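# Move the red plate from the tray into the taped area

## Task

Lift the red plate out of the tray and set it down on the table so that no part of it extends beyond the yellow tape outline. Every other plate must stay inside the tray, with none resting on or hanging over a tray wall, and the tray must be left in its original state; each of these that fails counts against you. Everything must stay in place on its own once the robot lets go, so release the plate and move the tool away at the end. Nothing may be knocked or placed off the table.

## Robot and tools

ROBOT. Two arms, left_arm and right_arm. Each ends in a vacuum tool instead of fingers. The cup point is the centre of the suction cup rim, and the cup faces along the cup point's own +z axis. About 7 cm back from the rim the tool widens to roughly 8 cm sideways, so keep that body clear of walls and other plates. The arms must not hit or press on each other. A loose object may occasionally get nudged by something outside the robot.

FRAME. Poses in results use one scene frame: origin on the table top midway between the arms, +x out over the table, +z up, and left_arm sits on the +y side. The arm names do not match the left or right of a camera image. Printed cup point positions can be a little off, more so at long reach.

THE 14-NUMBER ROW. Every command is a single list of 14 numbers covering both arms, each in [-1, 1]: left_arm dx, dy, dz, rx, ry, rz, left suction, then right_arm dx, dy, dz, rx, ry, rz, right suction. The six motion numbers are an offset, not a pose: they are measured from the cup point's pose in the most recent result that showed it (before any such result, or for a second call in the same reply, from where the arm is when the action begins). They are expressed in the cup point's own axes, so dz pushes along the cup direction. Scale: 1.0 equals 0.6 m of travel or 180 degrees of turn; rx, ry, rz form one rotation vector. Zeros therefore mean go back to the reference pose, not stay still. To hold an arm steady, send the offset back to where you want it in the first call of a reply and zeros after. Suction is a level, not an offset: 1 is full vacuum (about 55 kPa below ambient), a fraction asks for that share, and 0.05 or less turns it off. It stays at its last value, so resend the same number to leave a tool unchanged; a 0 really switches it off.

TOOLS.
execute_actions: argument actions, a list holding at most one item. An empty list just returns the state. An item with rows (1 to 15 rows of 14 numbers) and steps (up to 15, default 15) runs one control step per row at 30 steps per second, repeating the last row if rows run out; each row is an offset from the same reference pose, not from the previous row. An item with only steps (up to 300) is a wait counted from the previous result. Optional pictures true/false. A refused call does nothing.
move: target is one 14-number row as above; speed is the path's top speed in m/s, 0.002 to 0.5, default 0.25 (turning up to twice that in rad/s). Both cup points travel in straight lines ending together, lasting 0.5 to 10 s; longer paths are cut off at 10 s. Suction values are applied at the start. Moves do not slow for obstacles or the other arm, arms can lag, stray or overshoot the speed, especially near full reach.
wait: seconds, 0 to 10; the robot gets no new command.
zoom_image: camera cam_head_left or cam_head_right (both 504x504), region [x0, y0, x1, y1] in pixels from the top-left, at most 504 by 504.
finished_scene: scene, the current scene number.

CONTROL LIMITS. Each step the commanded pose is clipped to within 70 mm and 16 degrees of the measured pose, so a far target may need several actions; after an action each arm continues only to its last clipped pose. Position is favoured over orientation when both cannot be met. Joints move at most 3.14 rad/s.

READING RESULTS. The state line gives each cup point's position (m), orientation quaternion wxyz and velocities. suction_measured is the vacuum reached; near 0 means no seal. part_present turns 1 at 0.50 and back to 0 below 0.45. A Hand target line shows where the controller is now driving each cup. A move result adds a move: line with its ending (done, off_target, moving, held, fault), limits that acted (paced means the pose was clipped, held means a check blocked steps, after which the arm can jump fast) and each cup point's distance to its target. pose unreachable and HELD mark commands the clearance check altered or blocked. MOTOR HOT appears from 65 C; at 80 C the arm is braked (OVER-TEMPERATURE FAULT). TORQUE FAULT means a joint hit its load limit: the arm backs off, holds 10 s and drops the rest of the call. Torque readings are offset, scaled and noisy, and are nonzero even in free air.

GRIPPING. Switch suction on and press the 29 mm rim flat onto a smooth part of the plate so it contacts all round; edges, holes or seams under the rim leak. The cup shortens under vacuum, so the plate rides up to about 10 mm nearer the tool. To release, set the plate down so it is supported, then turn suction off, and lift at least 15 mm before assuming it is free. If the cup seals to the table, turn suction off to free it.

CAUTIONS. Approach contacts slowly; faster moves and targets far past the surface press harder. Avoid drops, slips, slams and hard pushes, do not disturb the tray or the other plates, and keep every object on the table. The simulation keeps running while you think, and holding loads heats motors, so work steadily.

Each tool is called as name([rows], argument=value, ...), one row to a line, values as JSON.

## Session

execute_actions(actions=[])

Scene clock: 0.00 s of 4900.00 s.
left_arm: end_effector_position=(+0.4448, +0.3354, +0.2726) suction_measured=0.00 part_present=0 end_effector_quat_wxyz=(+0.000, -0.235, +0.972, +0.001) end_effector_velocity=(+0.000, +0.001, -0.000) end_effector_angular_velocity=(+0.002, +0.000, -0.000) | right_arm: end_effector_position=(+0.4285, -0.3564, +0.2709) suction_measured=0.00 part_present=0 end_effector_quat_wxyz=(-0.001, +0.230, +0.973, +0.002) end_effector_velocity=(-0.000, -0.000, +0.001) end_effector_angular_velocity=(+0.000, -0.001, -0.000)
Joint positions: left_arm=[ 0.001 -0.248  0.002  0.923  0.003  1.172  1.834] | right_arm=[-0.    -0.247 -0.003  0.92   0.003  1.169  2.877]
Joint velocities: left_arm=[-0.     0.     0.001 -0.     0.002 -0.    -0.   ] | right_arm=[-0.    -0.002 -0.     0.     0.     0.    -0.   ]
Joint torques (N m, as the arm reports them, + toward a larger angle): no reading
Motor temperatures (°C, as the motors report them): left_arm=[33 32 31 36 33 33 36] | right_arm=[34 29 31 36 36 37 34]
Hand target (left_arm): +0.445, +0.335, +0.273; +0.000, -0.235, +0.972, +0.001
Hand target (right_arm): +0.429, -0.356, +0.271; -0.001, +0.230, +0.973, +0.002

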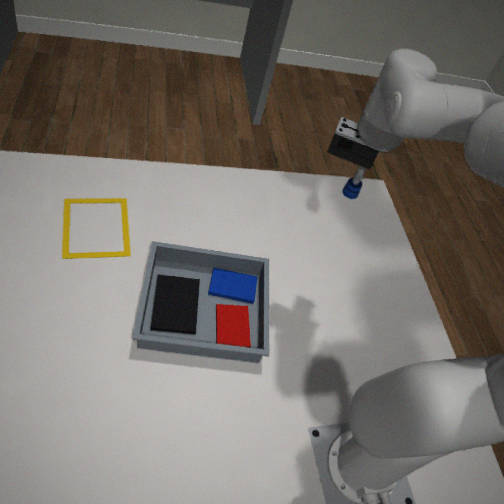

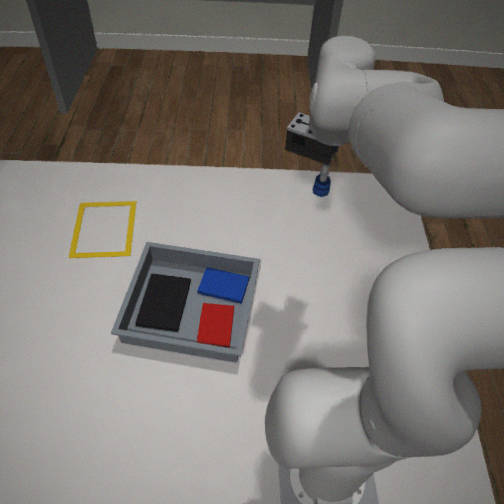

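zoom_image(camera="cam_head_left", region=[120, 230, 280, 390])

zoom_image(camera="cam_head_right", region=[105, 230, 265, 390])

zoom_image(camera="cam_head_left", region=[45, 180, 145, 280])

zoom_image(camera="cam_head_right", region=[55, 180, 155, 280])

Region (120, 230, 280, 390) of cam_head_left's 504x504 image, scaled by 3.150, with more detail than that image has.

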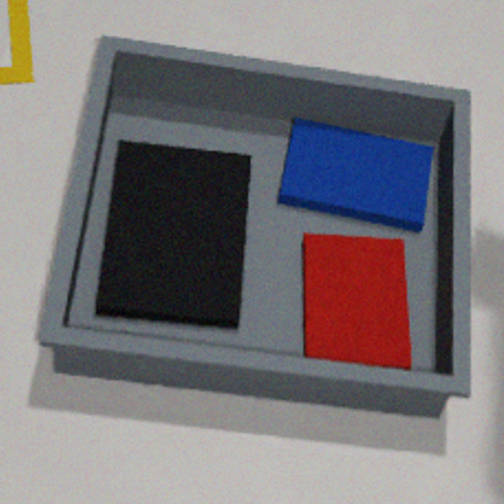

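Region (105, 230, 265, 390) of cam_head_right's 504x504 image, scaled by 3.150, with more detail than that image has.

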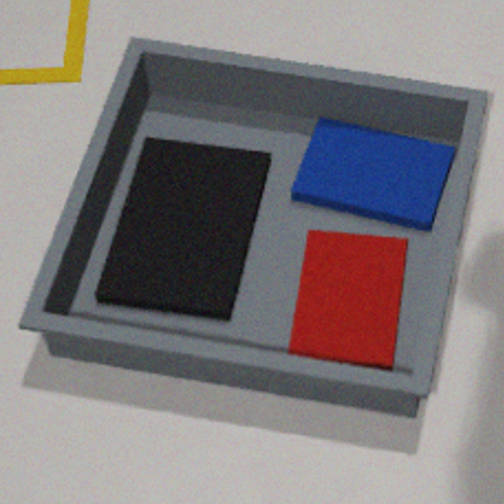

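Region (45, 180, 145, 280) of cam_head_left's 504x504 image, scaled by 5.040, with more detail than that image has.

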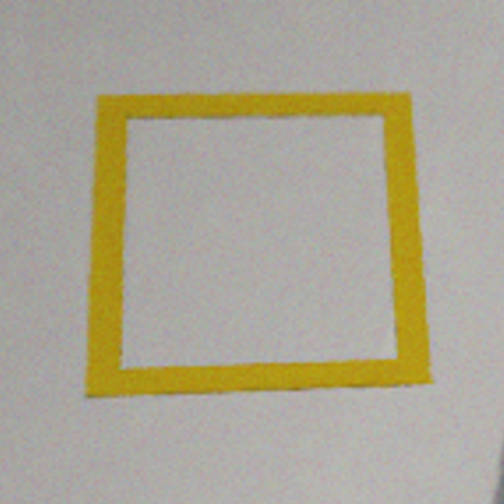

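Region (55, 180, 155, 280) of cam_head_right's 504x504 image, scaled by 5.040, with more detail than that image has.

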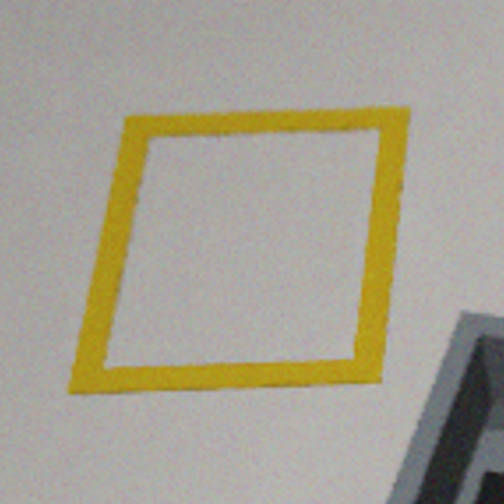

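zoom_image(camera="cam_head_left", region=[195, 285, 275, 365])

zoom_image(camera="cam_head_right", region=[180, 285, 260, 365])

Region (195, 285, 275, 365) of cam_head_left's 504x504 image, scaled by 6.300, with more detail than that image has.

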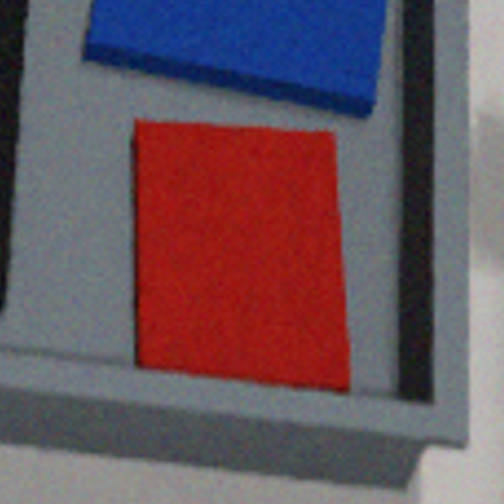

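Region (180, 285, 260, 365) of cam_head_right's 504x504 image, scaled by 6.300, with more detail than that image has.

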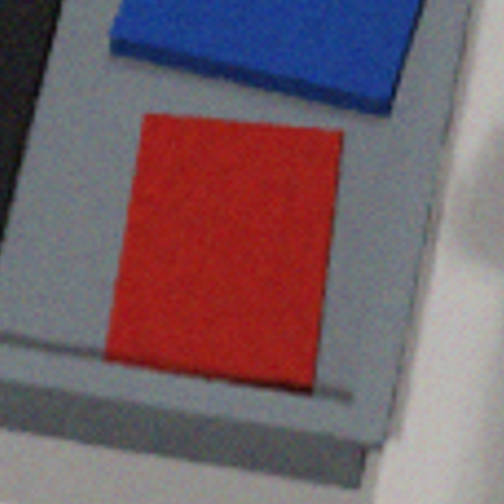

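move(target=[0.6003, -0.6480, 0.3627, 0, 0, 0.2778, 0, 0, 0, 0, 0, 0, 0, 0], speed=0.3)

zoom_image(camera="cam_head_left", region=[185, 265, 285, 365])

zoom_image(camera="cam_head_right", region=[170, 265, 270, 365])

Scene clock: 122.50 s of 4900.00 s.
left_arm: end_effector_position=(+0.3040, -0.1758, +0.0545) suction_measured=0.00 part_present=0 end_effector_quat_wxyz=(+0.002, +0.198, +0.980, +0.001) end_effector_velocity=(-0.003, -0.002, -0.003) end_effector_angular_velocity=(+0.004, +0.004, -0.004) | right_arm: end_effector_position=(+0.4285, -0.3564, +0.2709) suction_measured=0.00 part_present=0 end_effector_quat_wxyz=(-0.001, +0.230, +0.973, +0.002) end_effector_velocity=(-0.000, -0.000, -0.001) end_effector_angular_velocity=(-0.000, +0.003, +0.001)
Joint positions: left_arm=[-0.681  0.695 -0.454  1.436  0.395  0.833  1.39 ] | right_arm=[-0.    -0.247 -0.003  0.92   0.003  1.169  2.877]
Joint velocities: left_arm=[-0.005  0.009 -0.001  0.008  0.001  0.005 -0.001] | right_arm=[-0.001  0.001  0.     0.    -0.     0.002 -0.001]
Joint torques (N m, as the arm reports them, + toward a larger angle): left_arm=[  0.82 -22.33  -7.43   7.14   0.57  -0.58   0.58] | right_arm=[-1.25 -8.6   0.57 11.83  0.51 -1.47  0.54]
Motor temperatures (°C, as the motors report them): left_arm=[33 32 31 39 33 33 36] | right_arm=[34 29 31 38 36 37 34]
Hand target (left_arm): +0.304, -0.176, +0.054; +0.001, +0.198, +0.980, +0.001
Hand target (right_arm): +0.429, -0.356, +0.271; -0.001, +0.230, +0.973, +0.002
Off the commanded pose (left_arm): 0.003 m, 0 deg.
Off the commanded pose (right_arm): 0.000 m, 0 deg.
After step 90, 117.00 s passed at rest.
move: done

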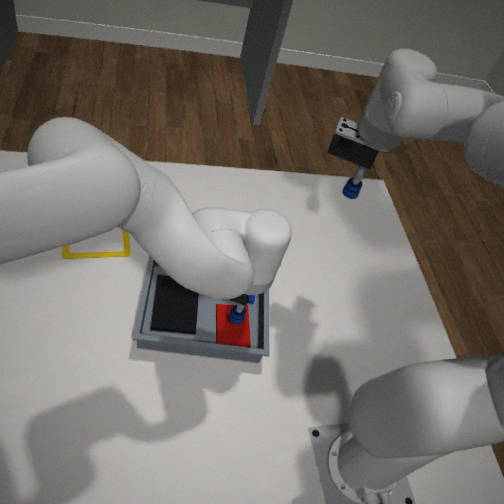

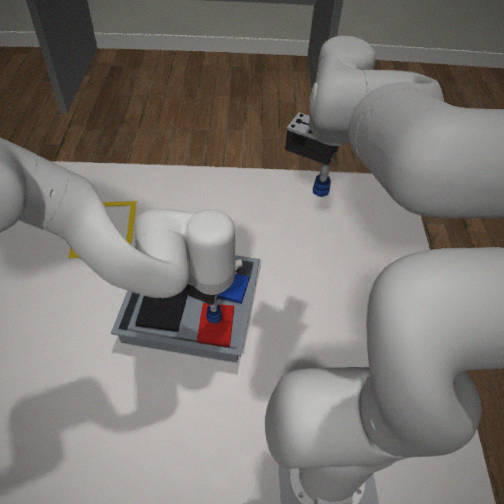

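Region (185, 265, 285, 365) of cam_head_left's 504x504 image, scaled by 5.040, with more detail than that image has.

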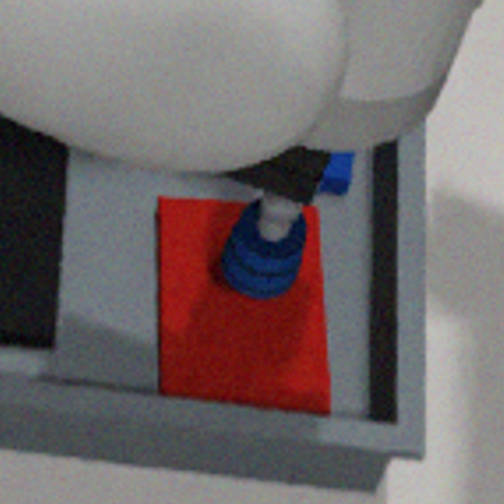

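Region (170, 265, 270, 365) of cam_head_right's 504x504 image, scaled by 5.040, with more detail than that image has.

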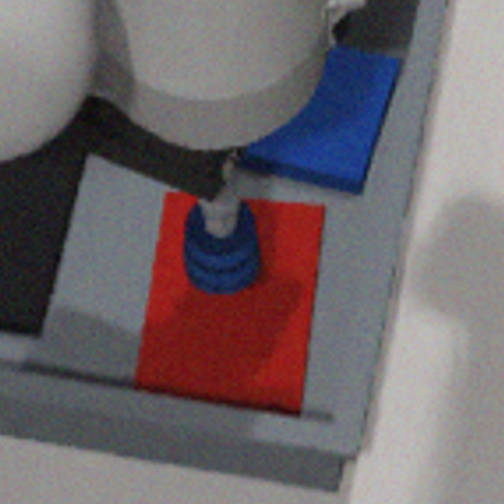

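move(target=[-0.0108, 0, 0.0558, 0, 0, 0, 1, 0, 0, 0, 0, 0, 0, 0], speed=0.05)

move(target=[0, 0, 0.0133, 0, 0, 0, 1, 0, 0, 0, 0, 0, 0, 0], speed=0.01)

zoom_image(camera="cam_head_left", region=[185, 265, 285, 365])

zoom_image(camera="cam_head_right", region=[170, 265, 270, 365])

Scene clock: 157.27 s of 4900.00 s.
left_arm: end_effector_position=(+0.3099, -0.1784, +0.0213) suction_measured=0.00 part_present=0 end_effector_quat_wxyz=(+0.002, +0.198, +0.980, +0.001) end_effector_velocity=(-0.001, -0.002, +0.000) end_effector_angular_velocity=(-0.005, -0.000, -0.003) | right_arm: end_effector_position=(+0.4285, -0.3564, +0.2709) suction_measured=0.00 part_present=0 end_effector_quat_wxyz=(-0.001, +0.230, +0.973, +0.002) end_effector_velocity=(-0.001, -0.000, -0.000) end_effector_angular_velocity=(-0.000, +0.003, -0.001)
Joint positions: left_arm=[-0.698  0.771 -0.425  1.462  0.426  0.784  1.381] | right_arm=[-0.    -0.247 -0.003  0.92   0.003  1.169  2.877]
Joint velocities: left_arm=[-0.001  0.002 -0.002  0.002  0.002 -0.004  0.001] | right_arm=[-0.    -0.    -0.    -0.    -0.     0.003  0.001]
Joint torques (N m, as the arm reports them, + toward a larger angle): left_arm=[  0.58 -23.11  -7.69   6.83   0.38  -0.57   0.77] | right_arm=[-1.2  -8.41  0.54 11.76  0.34 -1.48  0.48]
Motor temperatures (°C, as the motors report them): left_arm=[33 33 32 38 33 33 36] | right_arm=[34 29 31 38 36 37 34]
Hand target (left_arm): +0.310, -0.178, +0.021; +0.002, +0.198, +0.980, +0.001
Hand target (right_arm): +0.429, -0.356, +0.271; -0.001, +0.230, +0.973, +0.002
Off the commanded pose (left_arm): 0.000 m, 0 deg.
Off the commanded pose (right_arm): 0.000 m, 0 deg.
After step 90, 30.77 s passed at rest.
move: done

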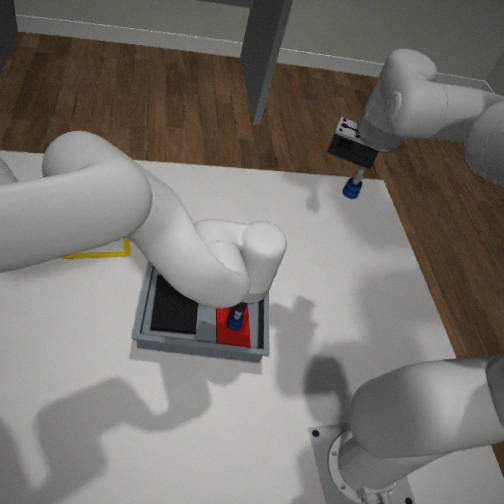

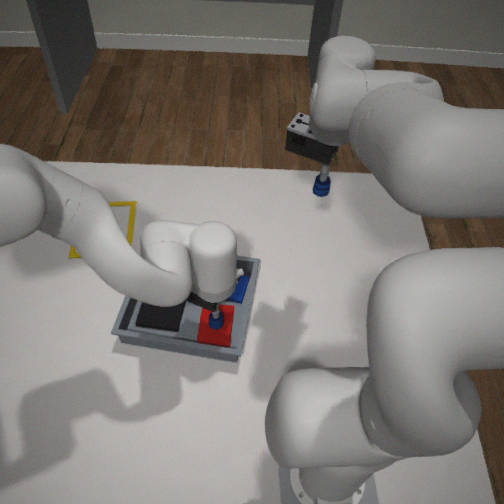

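Scene clock: 158.30 s of 4900.00 s.
left_arm: end_effector_position=(+0.3099, -0.1783, +0.0133) suction_measured=0.33 part_present=0 end_effector_quat_wxyz=(+0.002, +0.198, +0.980, +0.001) end_effector_velocity=(-0.000, -0.001, +0.000) end_effector_angular_velocity=(-0.002, +0.000, -0.000) | right_arm: end_effector_position=(+0.4285, -0.3564, +0.2709) suction_measured=0.00 part_present=0 end_effector_quat_wxyz=(-0.001, +0.230, +0.973, +0.002) end_effector_velocity=(+0.000, -0.000, -0.000) end_effector_angular_velocity=(+0.000, +0.000, -0.001)
Joint positions: left_arm=[-0.703  0.787 -0.419  1.464  0.433  0.77   1.377] | right_arm=[-0.    -0.247 -0.003  0.92   0.003  1.169  2.877]
Joint velocities: left_arm=[-0.001  0.001 -0.001  0.002 -0.    -0.    -0.001] | right_arm=[-0.001  0.     0.    -0.     0.    -0.    -0.   ]
Joint torques (N m, as the arm reports them, + toward a larger angle): left_arm=[  0.56 -23.47  -7.7    6.55   0.52  -0.66   0.74] | right_arm=[-1.03 -8.55  0.52 11.84  0.44 -1.65  0.62]
Motor temperatures (°C, as the motors report them): left_arm=[33 33 32 38 33 33 36] | right_arm=[34 29 31 38 36 37 34]
Hand target (left_arm): +0.310, -0.178, +0.013; +0.002, +0.198, +0.980, +0.001
Hand target (right_arm): +0.429, -0.356, +0.271; -0.001, +0.230, +0.973, +0.002
Off the commanded pose (left_arm): 0.000 m, 0 deg.
Off the commanded pose (right_arm): 0.000 m, 0 deg.
move: done

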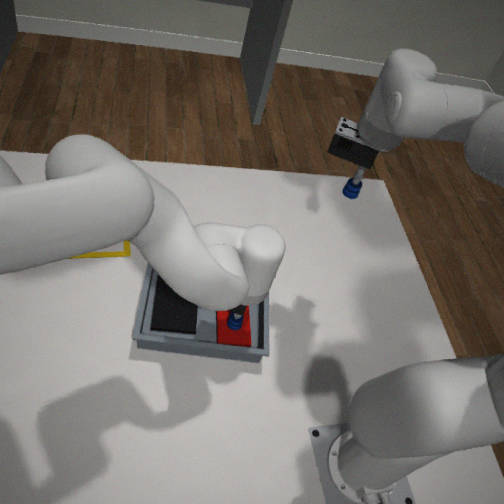

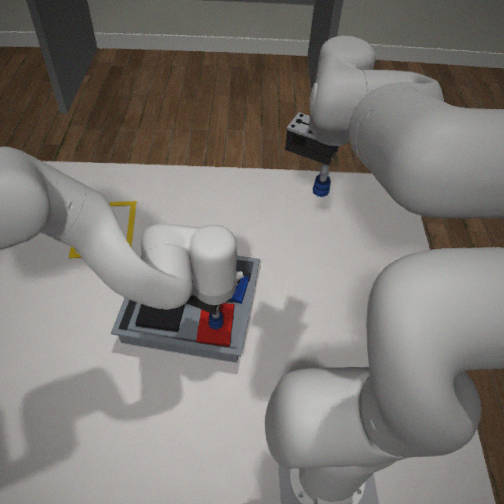

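Region (185, 265, 285, 365) of cam_head_left's 504x504 image, scaled by 5.040, with more detail than that image has.

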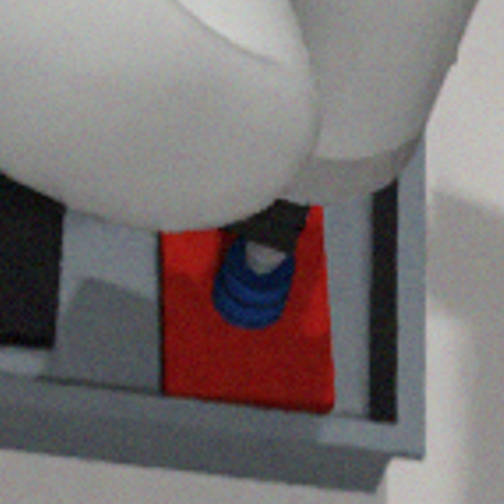

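Region (170, 265, 270, 365) of cam_head_right's 504x504 image, scaled by 5.040, with more detail than that image has.

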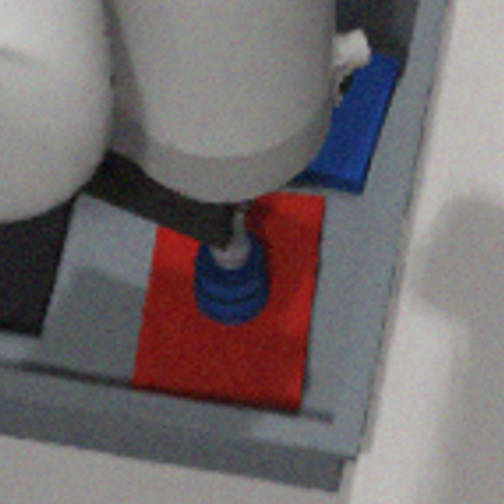

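execute_actions(actions=[], pictures=false)

Scene clock: 162.83 s of 4900.00 s.
left_arm: end_effector_position=(+0.3099, -0.1784, +0.0133) suction_measured=0.99 part_present=1 end_effector_quat_wxyz=(+0.002, +0.198, +0.980, +0.001) end_effector_velocity=(-0.001, -0.001, +0.001) end_effector_angular_velocity=(-0.002, +0.001, -0.000) | right_arm: end_effector_position=(+0.4285, -0.3564, +0.2709) suction_measured=0.00 part_present=0 end_effector_quat_wxyz=(-0.001, +0.230, +0.973, +0.002) end_effector_velocity=(+0.000, -0.000, +0.001) end_effector_angular_velocity=(-0.001, -0.003, +0.001)
Joint positions: left_arm=[-0.703  0.787 -0.419  1.465  0.433  0.77   1.377] | right_arm=[-0.    -0.247 -0.003  0.92   0.003  1.169  2.877]
Joint velocities: left_arm=[ 0.    -0.001 -0.002 -0.     0.    -0.    -0.001] | right_arm=[-0.    -0.002  0.    -0.    -0.001 -0.002 -0.   ]
Joint torques (N m, as the arm reports them, + toward a larger angle): left_arm=[  0.28 -23.12  -7.92   6.88   0.39  -0.7    0.53] | right_arm=[-1.25 -8.52  0.76 11.81  0.35 -1.56  0.54]
Motor temperatures (°C, as the motors report them): left_arm=[33 33 32 38 33 33 36] | right_arm=[34 29 31 38 36 37 34]
Hand target (left_arm): +0.310, -0.178, +0.013; +0.002, +0.198, +0.980, +0.001
Hand target (right_arm): +0.429, -0.356, +0.271; -0.001, +0.230, +0.973, +0.002
Off the commanded pose (left_arm): 0.000 m, 0 deg.
Off the commanded pose (right_arm): 0.000 m, 0 deg.
Steps of this call (steps 1 to 120: nothing new was sent; then 0.53 s passed at rest). Readings (end_effector_position | what the end effector reports):
1: left_arm (+0.3099, -0.1784, +0.0133) | right_arm (+0.4285, -0.3564, +0.2709) | left_arm suction_measured=0.36 part_present=0 | right_arm suction_measured=0.00 part_present=0
2: left_arm (+0.3099, -0.1784, +0.0133) | right_arm (+0.4285, -0.3564, +0.2709) | left_arm suction_measured=0.40 part_present=0 | right_arm suction_measured=0.00 part_present=0
4: left_arm (+0.3099, -0.1784, +0.0133) | right_arm (+0.4285, -0.3564, +0.2709) | left_arm suction_measured=0.55 part_present=1 | right_arm suction_measured=0.00 part_present=0
8: left_arm (+0.3099, -0.1784, +0.0133) | right_arm (+0.4285, -0.3564, +0.2709) | left_arm suction_measured=0.74 part_present=1 | right_arm suction_measured=0.00 part_present=0
120: the state above

move(target=[0, 0, -0.153, 0, 0, 0, 1, 0, 0, 0, 0, 0, 0, 0], speed=0.1)

move(target=[-0.2054, 0.5863, 0.0167, 0, 0, -0.0483, 1, 0, 0, 0, 0, 0, 0, 0], speed=0.22)

move(target=[0, 0, 0.11, 0, 0, 0, 1, 0, 0, 0, 0, 0, 0, 0], speed=0.08)

zoom_image(camera="cam_head_left", region=[45, 180, 145, 280])

zoom_image(camera="cam_head_right", region=[55, 180, 155, 280])

Scene clock: 189.50 s of 4900.00 s.
left_arm: end_effector_position=(+0.3099, -0.1781, +0.1046) suction_measured=0.99 part_present=1 end_effector_quat_wxyz=(+0.001, +0.198, +0.980, +0.001) end_effector_velocity=(+0.000, +0.001, +0.001) end_effector_angular_velocity=(+0.002, +0.001, +0.002) | right_arm: end_effector_position=(+0.4285, -0.3564, +0.2709) suction_measured=0.00 part_present=0 end_effector_quat_wxyz=(-0.001, +0.230, +0.973, +0.002) end_effector_velocity=(-0.000, -0.000, -0.000) end_effector_angular_velocity=(+0.000, +0.001, -0.001)
Joint positions: left_arm=[-0.662  0.624 -0.484  1.478  0.348  0.941  1.428] | right_arm=[-0.    -0.247 -0.003  0.92   0.003  1.169  2.877]
Joint velocities: left_arm=[ 0.001 -0.002 -0.001  0.001 -0.002  0.005  0.   ] | right_arm=[-0.001  0.    -0.    -0.     0.     0.001 -0.   ]
Joint torques (N m, as the arm reports them, + toward a larger angle): left_arm=[  0.58 -21.8   -7.5    7.94   1.04  -0.77   0.52] | right_arm=[-1.43 -8.46  0.71 11.89  0.4  -1.56  0.44]
Motor temperatures (°C, as the motors report them): left_arm=[33 33 32 38 33 33 36] | right_arm=[34 29 31 38 36 37 34]
Hand target (left_arm): +0.310, -0.178, +0.105; +0.002, +0.198, +0.980, +0.001
Hand target (right_arm): +0.429, -0.356, +0.271; -0.001, +0.230, +0.973, +0.002
Off the commanded pose (left_arm): 0.001 m, 0 deg.
Off the commanded pose (right_arm): 0.000 m, 0 deg.
After step 90, 22.40 s passed at rest.
move: done

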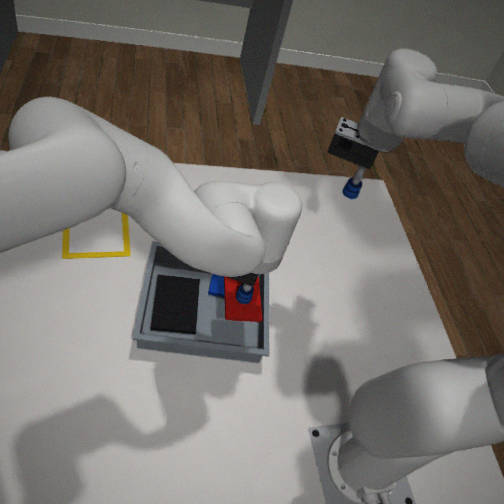

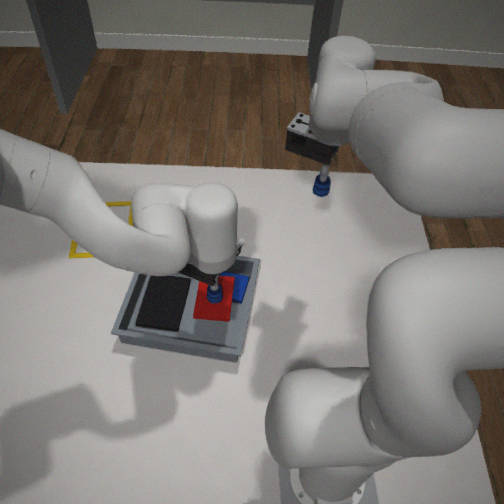

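Scene clock: 191.63 s of 4900.00 s.
left_arm: end_effector_position=(+0.5582, +0.0982, +0.0949) suction_measured=0.99 part_present=1 end_effector_quat_wxyz=(+0.000, +0.124, +0.992, +0.002) end_effector_velocity=(+0.005, +0.009, -0.001) end_effector_angular_velocity=(+0.005, -0.001, +0.012) | right_arm: end_effector_position=(+0.4285, -0.3564, +0.2709) suction_measured=0.00 part_present=0 end_effector_quat_wxyz=(-0.001, +0.230, +0.973, +0.002) end_effector_velocity=(-0.000, -0.001, +0.000) end_effector_angular_velocity=(+0.001, -0.000, -0.004)
Joint positions: left_arm=[-0.115  0.545 -0.341  1.363  0.236  0.857  1.989] | right_arm=[-0.    -0.247 -0.003  0.92   0.003  1.169  2.877]
Joint velocities: left_arm=[0.009 0.005 0.007 0.006 0.003 0.002 0.003] | right_arm=[-0.    -0.001 -0.003  0.     0.     0.     0.   ]
Joint torques (N m, as the arm reports them, + toward a larger angle): left_arm=[  0.76 -21.29  -4.52   7.46   0.35  -0.89   0.55] | right_arm=[-1.29 -8.52  0.51 11.92  0.39 -1.58  0.62]
Motor temperatures (°C, as the motors report them): left_arm=[33 33 32 38 33 33 36] | right_arm=[34 29 31 38 36 37 34]
Hand target (left_arm): +0.559, +0.100, +0.095; +0.000, +0.123, +0.992, +0.002
Hand target (right_arm): +0.429, -0.356, +0.271; -0.001, +0.230, +0.973, +0.002
Off the commanded pose (left_arm): 0.002 m, 0 deg.
Off the commanded pose (right_arm): 0.000 m, 0 deg.
move: done

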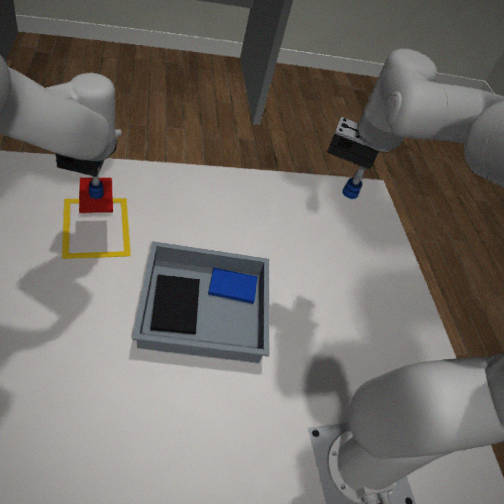

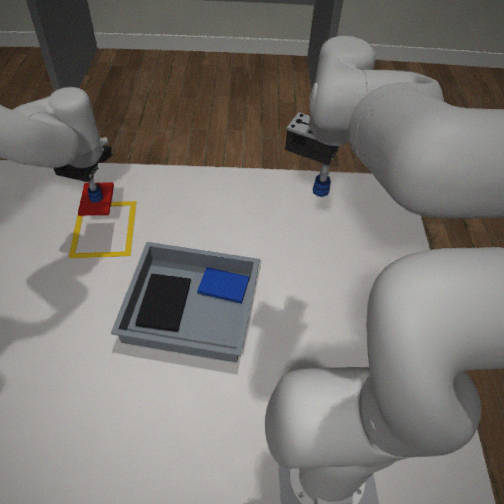

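Scene clock: 192.80 s of 4900.00 s.
left_arm: end_effector_position=(+0.5583, +0.0980, +0.0293) suction_measured=0.99 part_present=1 end_effector_quat_wxyz=(+0.001, +0.124, +0.992, +0.001) end_effector_velocity=(+0.000, -0.000, -0.002) end_effector_angular_velocity=(+0.000, -0.001, +0.000) | right_arm: end_effector_position=(+0.4285, -0.3564, +0.2709) suction_measured=0.00 part_present=0 end_effector_quat_wxyz=(-0.001, +0.230, +0.973, +0.002) end_effector_velocity=(-0.000, +0.000, -0.001) end_effector_angular_velocity=(-0.000, +0.001, +0.002)
Joint positions: left_arm=[-0.139  0.668 -0.304  1.35   0.289  0.724  1.955] | right_arm=[-0.    -0.247 -0.003  0.92   0.003  1.169  2.877]
Joint velocities: left_arm=[-0.001  0.004  0.001  0.001  0.003 -0.004 -0.002] | right_arm=[ 0.     0.001  0.    -0.    -0.     0.    -0.001]
Joint torques (N m, as the arm reports them, + toward a larger angle): left_arm=[  0.45 -22.37  -4.97   7.03   0.74  -0.62   0.62] | right_arm=[-1.13 -8.33  0.53 11.97  0.36 -1.54  0.54]
Motor temperatures (°C, as the motors report them): left_arm=[33 33 32 38 33 33 36] | right_arm=[34 29 31 38 36 37 34]
Hand target (left_arm): +0.558, +0.098, +0.029; +0.000, +0.124, +0.992, +0.002
Hand target (right_arm): +0.429, -0.356, +0.271; -0.001, +0.230, +0.973, +0.002
Off the commanded pose (left_arm): 0.001 m, 0 deg.
Off the commanded pose (right_arm): 0.000 m, 0 deg.
move: done

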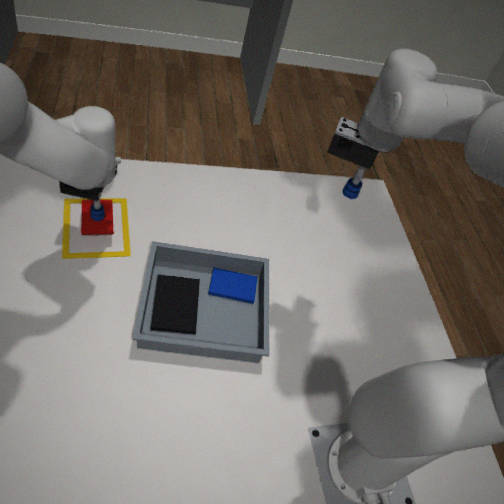

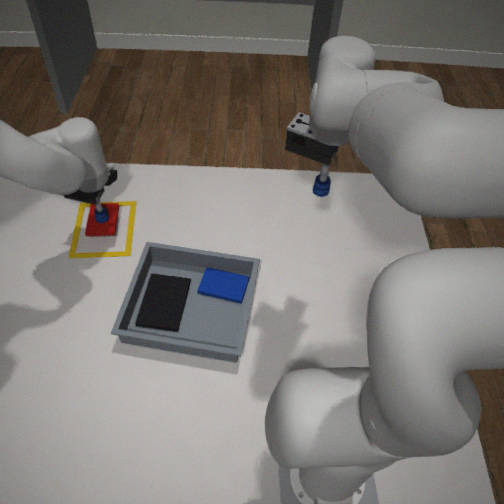

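Region (45, 180, 145, 280) of cam_head_left's 504x504 image, scaled by 5.040, with more detail than that image has.

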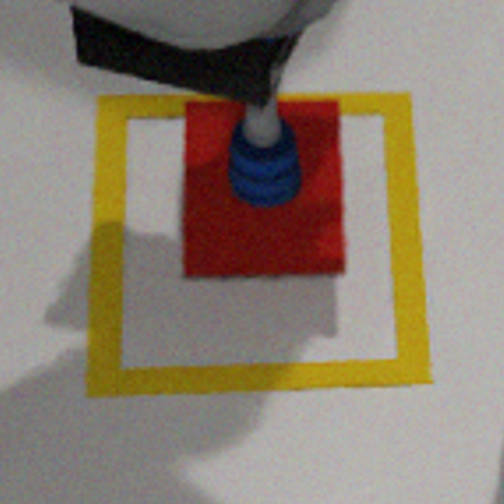

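Region (55, 180, 155, 280) of cam_head_right's 504x504 image, scaled by 5.040, with more detail than that image has.

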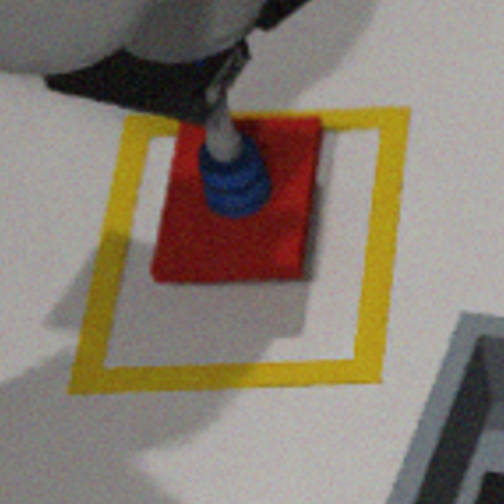

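move(target=[-0.0018, 0.0065, 0.0388, 0, 0, 0, 1, 0, 0, 0, 0, 0, 0, 0], speed=0.035)

move(target=[0, 0, 0.0075, 0, 0, 0, 1, 0, 0, 0, 0, 0, 0, 0], speed=0.008)

zoom_image(camera="cam_head_left", region=[55, 190, 135, 270])

zoom_image(camera="cam_head_right", region=[62, 190, 142, 270])

Scene clock: 216.80 s of 4900.00 s.
left_arm: end_effector_position=(+0.5604, +0.1014, +0.0062) suction_measured=0.99 part_present=1 end_effector_quat_wxyz=(+0.001, +0.125, +0.992, +0.001) end_effector_velocity=(+0.001, -0.001, +0.001) end_effector_angular_velocity=(-0.002, -0.004, -0.002) | right_arm: end_effector_position=(+0.4285, -0.3564, +0.2709) suction_measured=0.00 part_present=0 end_effector_quat_wxyz=(-0.001, +0.230, +0.973, +0.002) end_effector_velocity=(+0.000, +0.000, +0.000) end_effector_angular_velocity=(-0.000, -0.001, +0.000)
Joint positions: left_arm=[-0.144  0.717 -0.288  1.356  0.306  0.682  1.952] | right_arm=[-0.    -0.247 -0.003  0.92   0.003  1.169  2.877]
Joint velocities: left_arm=[-0.     0.    -0.001  0.002  0.001 -0.002  0.   ] | right_arm=[-0.    -0.     0.001  0.    -0.    -0.001  0.001]
Joint torques (N m, as the arm reports them, + toward a larger angle): left_arm=[  0.44 -23.27  -5.4    6.74   0.71  -0.63   0.66] | right_arm=[-1.14 -8.28  0.65 11.76  0.6  -1.55  0.5 ]
Motor temperatures (°C, as the motors report them): left_arm=[33 33 31 38 33 33 36] | right_arm=[34 29 31 38 36 37 34]
Hand target (left_arm): +0.560, +0.102, +0.006; +0.001, +0.124, +0.992, +0.001
Hand target (right_arm): +0.429, -0.356, +0.271; -0.001, +0.230, +0.973, +0.002
Off the commanded pose (left_arm): 0.000 m, 0 deg.
Off the commanded pose (right_arm): 0.000 m, 0 deg.
After step 90, 20.03 s passed at rest.
move: done

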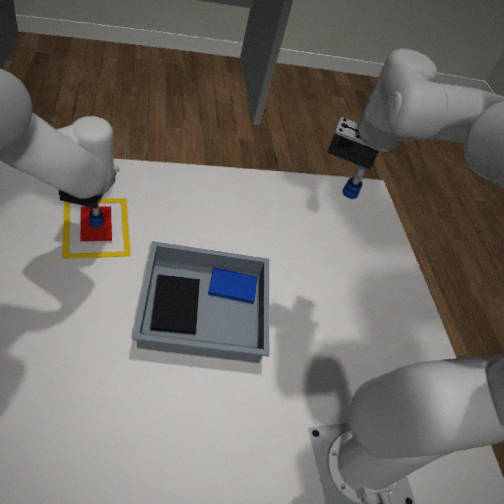

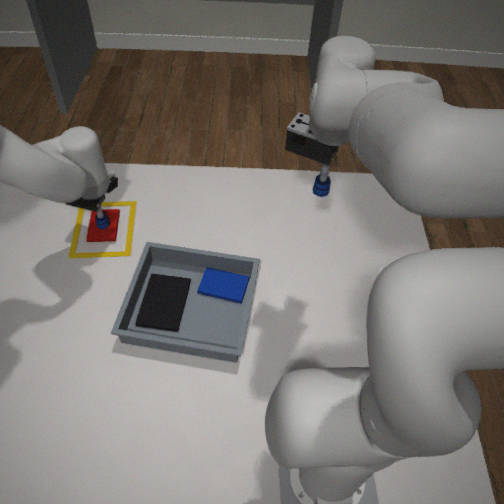

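Scene clock: 217.57 s of 4900.00 s.
left_arm: end_effector_position=(+0.5604, +0.1014, +0.0017) suction_measured=0.99 part_present=1 end_effector_quat_wxyz=(+0.001, +0.125, +0.992, +0.001) end_effector_velocity=(+0.000, -0.000, -0.001) end_effector_angular_velocity=(-0.001, -0.001, +0.000) | right_arm: end_effector_position=(+0.4285, -0.3564, +0.2709) suction_measured=0.00 part_present=0 end_effector_quat_wxyz=(-0.001, +0.230, +0.973, +0.002) end_effector_velocity=(-0.000, +0.000, +0.000) end_effector_angular_velocity=(-0.001, -0.001, +0.000)
Joint positions: left_arm=[-0.146  0.727 -0.285  1.358  0.309  0.674  1.95 ] | right_arm=[-0.    -0.247 -0.003  0.92   0.003  1.169  2.877]
Joint velocities: left_arm=[-0.     0.004  0.     0.001  0.001 -0.003 -0.001] | right_arm=[-0.001 -0.001  0.002 -0.    -0.     0.001  0.001]
Joint torques (N m, as the arm reports them, + toward a larger angle): left_arm=[  0.96 -22.47  -5.38   6.46   0.63  -0.49   0.57] | right_arm=[-1.48 -8.35  0.64 12.02  0.49 -1.5   0.56]
Motor temperatures (°C, as the motors report them): left_arm=[33 33 31 38 33 33 36] | right_arm=[34 29 31 38 36 37 34]
Hand target (left_arm): +0.560, +0.101, +0.002; +0.001, +0.125, +0.992, +0.001
Hand target (right_arm): +0.429, -0.356, +0.271; -0.001, +0.230, +0.973, +0.002
Off the commanded pose (left_arm): 0.000 m, 0 deg.
Off the commanded pose (right_arm): 0.000 m, 0 deg.
move: done

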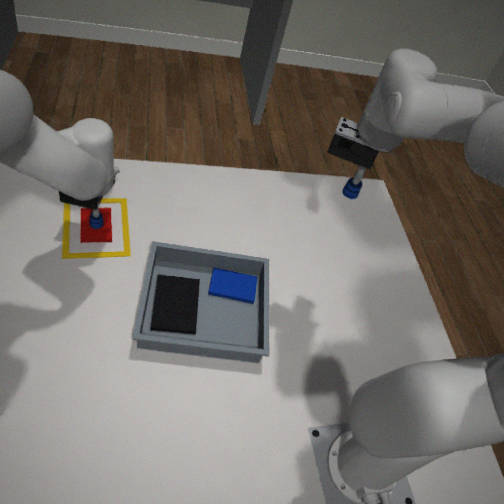

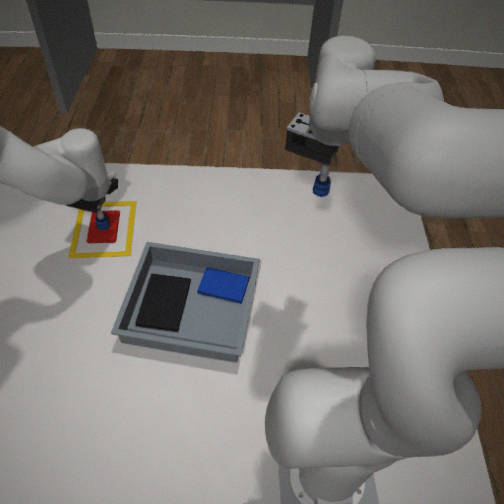

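Region (55, 190, 135, 270) of cam_head_left's 504x504 image, scaled by 6.300, with more detail than that image has.

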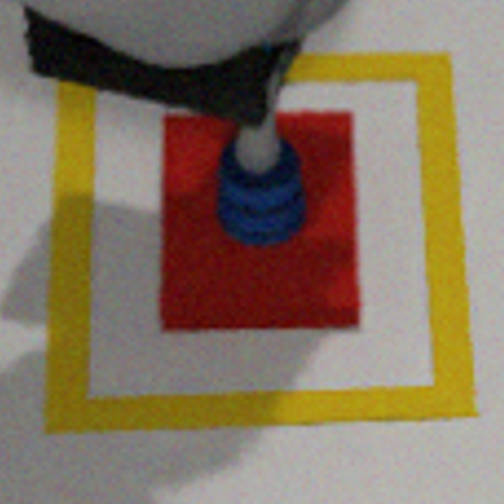

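Region (62, 190, 142, 270) of cam_head_right's 504x504 image, scaled by 6.300, with more detail than that image has.

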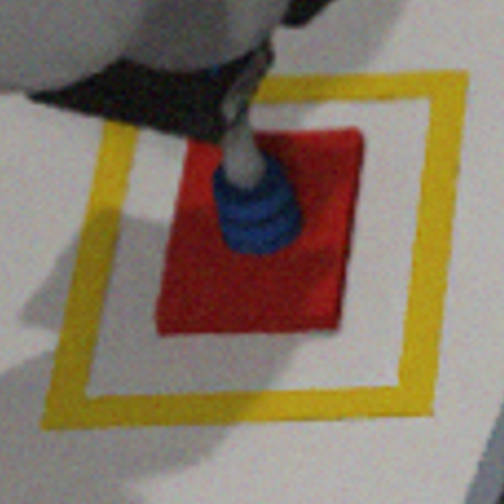

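execute_actions([
  {"rows": [[0, 0, 0, 0, 0, 0, 0, 0, 0, 0, 0, 0, 0, 0]], "steps": 10},
], pictures=false)

move(target=[0, 0, -0.06, 0, 0, 0, 0, 0, 0, 0, 0, 0, 0, 0], speed=0.08)

move(target=[0.25, 0.28, -0.28, 0, 0, 0, 0, 0, 0, 0, 0, 0, 0, 0], speed=0.25)

zoom_image(camera="cam_head_left", region=[45, 180, 145, 280])

zoom_image(camera="cam_head_left", region=[120, 230, 280, 390])

Scene clock: 230.47 s of 4900.00 s.
left_arm: end_effector_position=(+0.5610, +0.1011, +0.0025) suction_measured=0.00 part_present=0 end_effector_quat_wxyz=(+0.002, +0.125, +0.992, +0.001) end_effector_velocity=(-0.001, +0.001, -0.002) end_effector_angular_velocity=(+0.001, +0.004, +0.001) | right_arm: end_effector_position=(+0.4285, -0.3564, +0.2709) suction_measured=0.00 part_present=0 end_effector_quat_wxyz=(-0.001, +0.230, +0.973, +0.002) end_effector_velocity=(+0.001, -0.001, +0.000) end_effector_angular_velocity=(+0.000, -0.003, -0.001)
Joint positions: left_arm=[-0.146  0.726 -0.285  1.359  0.309  0.674  1.95 ] | right_arm=[-0.    -0.247 -0.003  0.92   0.003  1.169  2.877]
Joint velocities: left_arm=[ 0.001  0.003  0.    -0.002  0.    -0.001 -0.001] | right_arm=[ 0.001 -0.    -0.002  0.    -0.    -0.002 -0.   ]
Joint torques (N m, as the arm reports them, + toward a larger angle): left_arm=[  0.3  -20.05  -4.47   5.08   0.55  -0.5    0.52] | right_arm=[-1.33 -8.36  0.64 11.93  0.51 -1.51  0.53]
Motor temperatures (°C, as the motors report them): left_arm=[33 33 31 38 33 33 36] | right_arm=[34 29 31 38 36 37 34]
Hand target (left_arm): +0.560, +0.101, +0.002; +0.001, +0.125, +0.992, +0.001
Hand target (right_arm): +0.429, -0.356, +0.271; -0.001, +0.230, +0.973, +0.002
Off the commanded pose (left_arm): 0.001 m, 0 deg.
Off the commanded pose (right_arm): 0.000 m, 0 deg.
Steps of this call (steps 1 to 90: nothing new was sent; then 9.57 s passed at rest; steps 91 to 100: all 10 steps of this action). Readings (end_effector_position | what the end effector reports):
91: left_arm (+0.5604, +0.1014, +0.0016) | right_arm (+0.4285, -0.3564, +0.2709) | left_arm suction_measured=0.74 part_present=1 | right_arm suction_measured=0.00 part_present=0
92: left_arm (+0.5605, +0.1014, +0.0017) | right_arm (+0.4285, -0.3564, +0.2709) | left_arm suction_measured=0.00 part_present=0 | right_arm suction_measured=0.00 part_present=0
94: left_arm (+0.5614, +0.1008, +0.0030) | right_arm (+0.4285, -0.3564, +0.2709) | left_arm suction_measured=0.00 part_present=0 | right_arm suction_measured=0.00 part_present=0
98: left_arm (+0.5611, +0.1010, +0.0027) | right_arm (+0.4285, -0.3564, +0.2709) | left_arm suction_measured=0.00 part_present=0 | right_arm suction_measured=0.00 part_present=0
100: the state above

Scene clock: 231.50 s of 4900.00 s.
left_arm: end_effector_position=(+0.5604, +0.1015, +0.0376) suction_measured=0.00 part_present=0 end_effector_quat_wxyz=(+0.001, +0.124, +0.992, +0.001) end_effector_velocity=(-0.000, -0.001, +0.002) end_effector_angular_velocity=(+0.001, +0.000, -0.004) | right_arm: end_effector_position=(+0.4285, -0.3564, +0.2709) suction_measured=0.00 part_present=0 end_effector_quat_wxyz=(-0.001, +0.230, +0.973, +0.002) end_effector_velocity=(+0.000, -0.002, -0.000) end_effector_angular_velocity=(-0.000, +0.001, -0.004)
Joint positions: left_arm=[-0.13   0.652 -0.308  1.35   0.281  0.74   1.967] | right_arm=[-0.    -0.247 -0.003  0.92   0.003  1.169  2.877]
Joint velocities: left_arm=[ 0.    -0.004 -0.002  0.    -0.     0.004  0.003] | right_arm=[-0.002  0.001 -0.002  0.    -0.    -0.     0.   ]
Joint torques (N m, as the arm reports them, + toward a larger angle): left_arm=[  0.86 -22.51  -5.38   7.21   0.63  -0.77   0.61] | right_arm=[-1.22 -8.65  0.78 11.84  0.47 -1.52  0.51]
Motor temperatures (°C, as the motors report them): left_arm=[33 33 31 38 33 33 36] | right_arm=[34 29 31 38 36 37 34]
Hand target (left_arm): +0.561, +0.101, +0.038; +0.001, +0.124, +0.992, +0.001
Hand target (right_arm): +0.429, -0.356, +0.271; -0.001, +0.230, +0.973, +0.002
Off the commanded pose (left_arm): 0.001 m, 0 deg.
Off the commanded pose (right_arm): 0.000 m, 0 deg.
move: done

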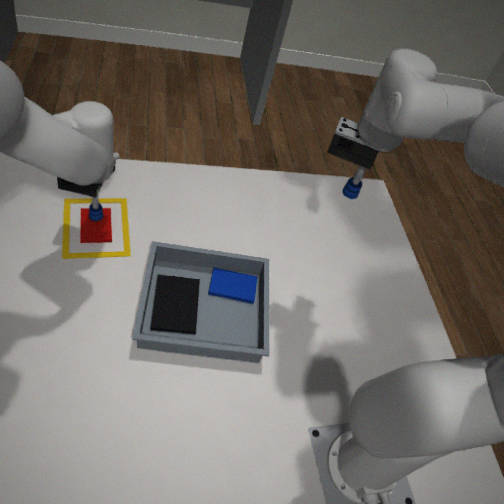

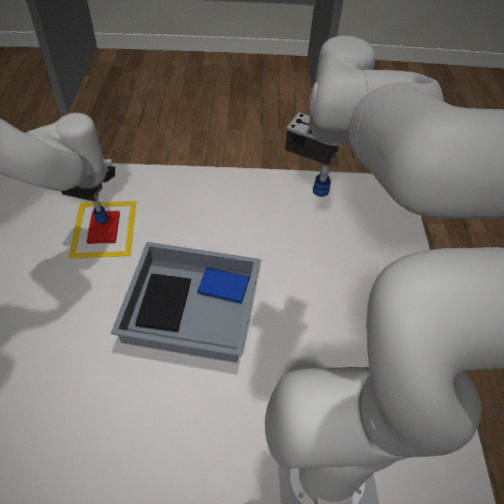

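Scene clock: 233.17 s of 4900.00 s.
left_arm: end_effector_position=(+0.4554, +0.3008, +0.2055) suction_measured=0.00 part_present=0 end_effector_quat_wxyz=(+0.000, +0.124, +0.992, +0.000) end_effector_velocity=(-0.000, +0.002, +0.002) end_effector_angular_velocity=(+0.000, -0.003, +0.001) | right_arm: end_effector_position=(+0.4285, -0.3564, +0.2709) suction_measured=0.00 part_present=0 end_effector_quat_wxyz=(-0.001, +0.230, +0.973, +0.002) end_effector_velocity=(-0.000, -0.000, +0.000) end_effector_angular_velocity=(-0.001, -0.000, -0.001)
Joint positions: left_arm=[ 0.179 -0.143 -0.249  0.832 -0.042  0.971  2.511] | right_arm=[-0.    -0.247 -0.003  0.92   0.003  1.169  2.877]
Joint velocities: left_arm=[ 0.002 -0.007  0.003  0.    -0.     0.003  0.004] | right_arm=[-0.002 -0.001  0.001 -0.    -0.     0.001  0.001]
Joint torques (N m, as the arm reports them, + toward a larger angle): left_arm=[  0.59 -11.13   0.59   7.89   0.94  -0.77   0.61] | right_arm=[-1.32 -8.49  0.57 11.86  0.47 -1.51  0.51]
Motor temperatures (°C, as the motors report them): left_arm=[33 33 31 38 33 33 36] | right_arm=[34 29 31 38 36 37 34]
Hand target (left_arm): +0.455, +0.301, +0.206; +0.000, +0.124, +0.992, +0.000
Hand target (right_arm): +0.429, -0.356, +0.271; -0.001, +0.230, +0.973, +0.002
Off the commanded pose (left_arm): 0.001 m, 0 deg.
Off the commanded pose (right_arm): 0.000 m, 0 deg.
move: done

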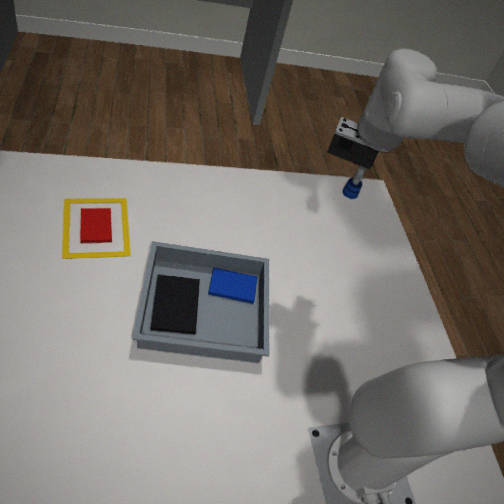

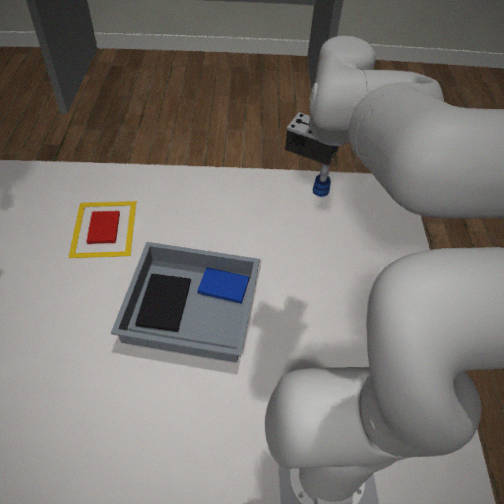

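Region (45, 180, 145, 280) of cam_head_left's 504x504 image, scaled by 5.040, with more detail than that image has.

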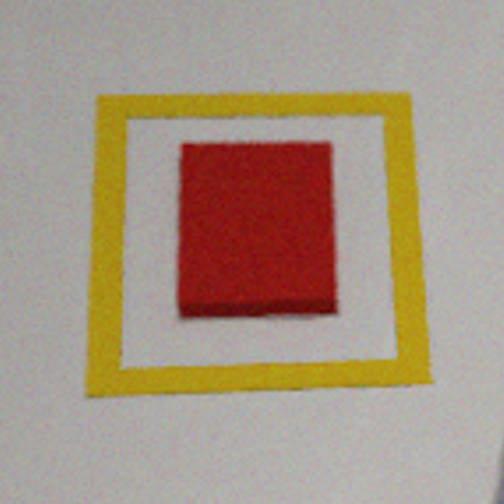

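Region (120, 230, 280, 390) of cam_head_left's 504x504 image, scaled by 3.150, with more detail than that image has.

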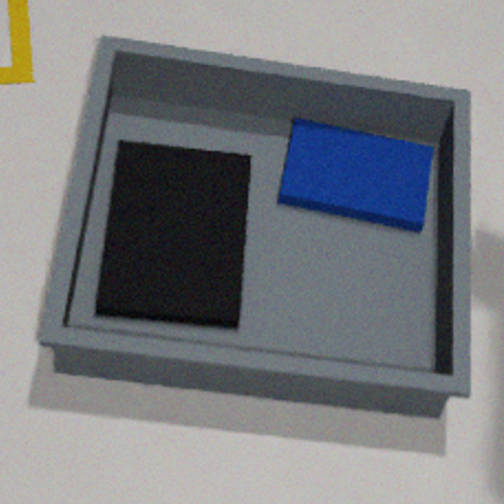

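The red plate is centred inside the tape outline. The tray and the other plates haven't moved, and the arm is clear.

finished_scene(scene=2)

The scene is finished: the task was done.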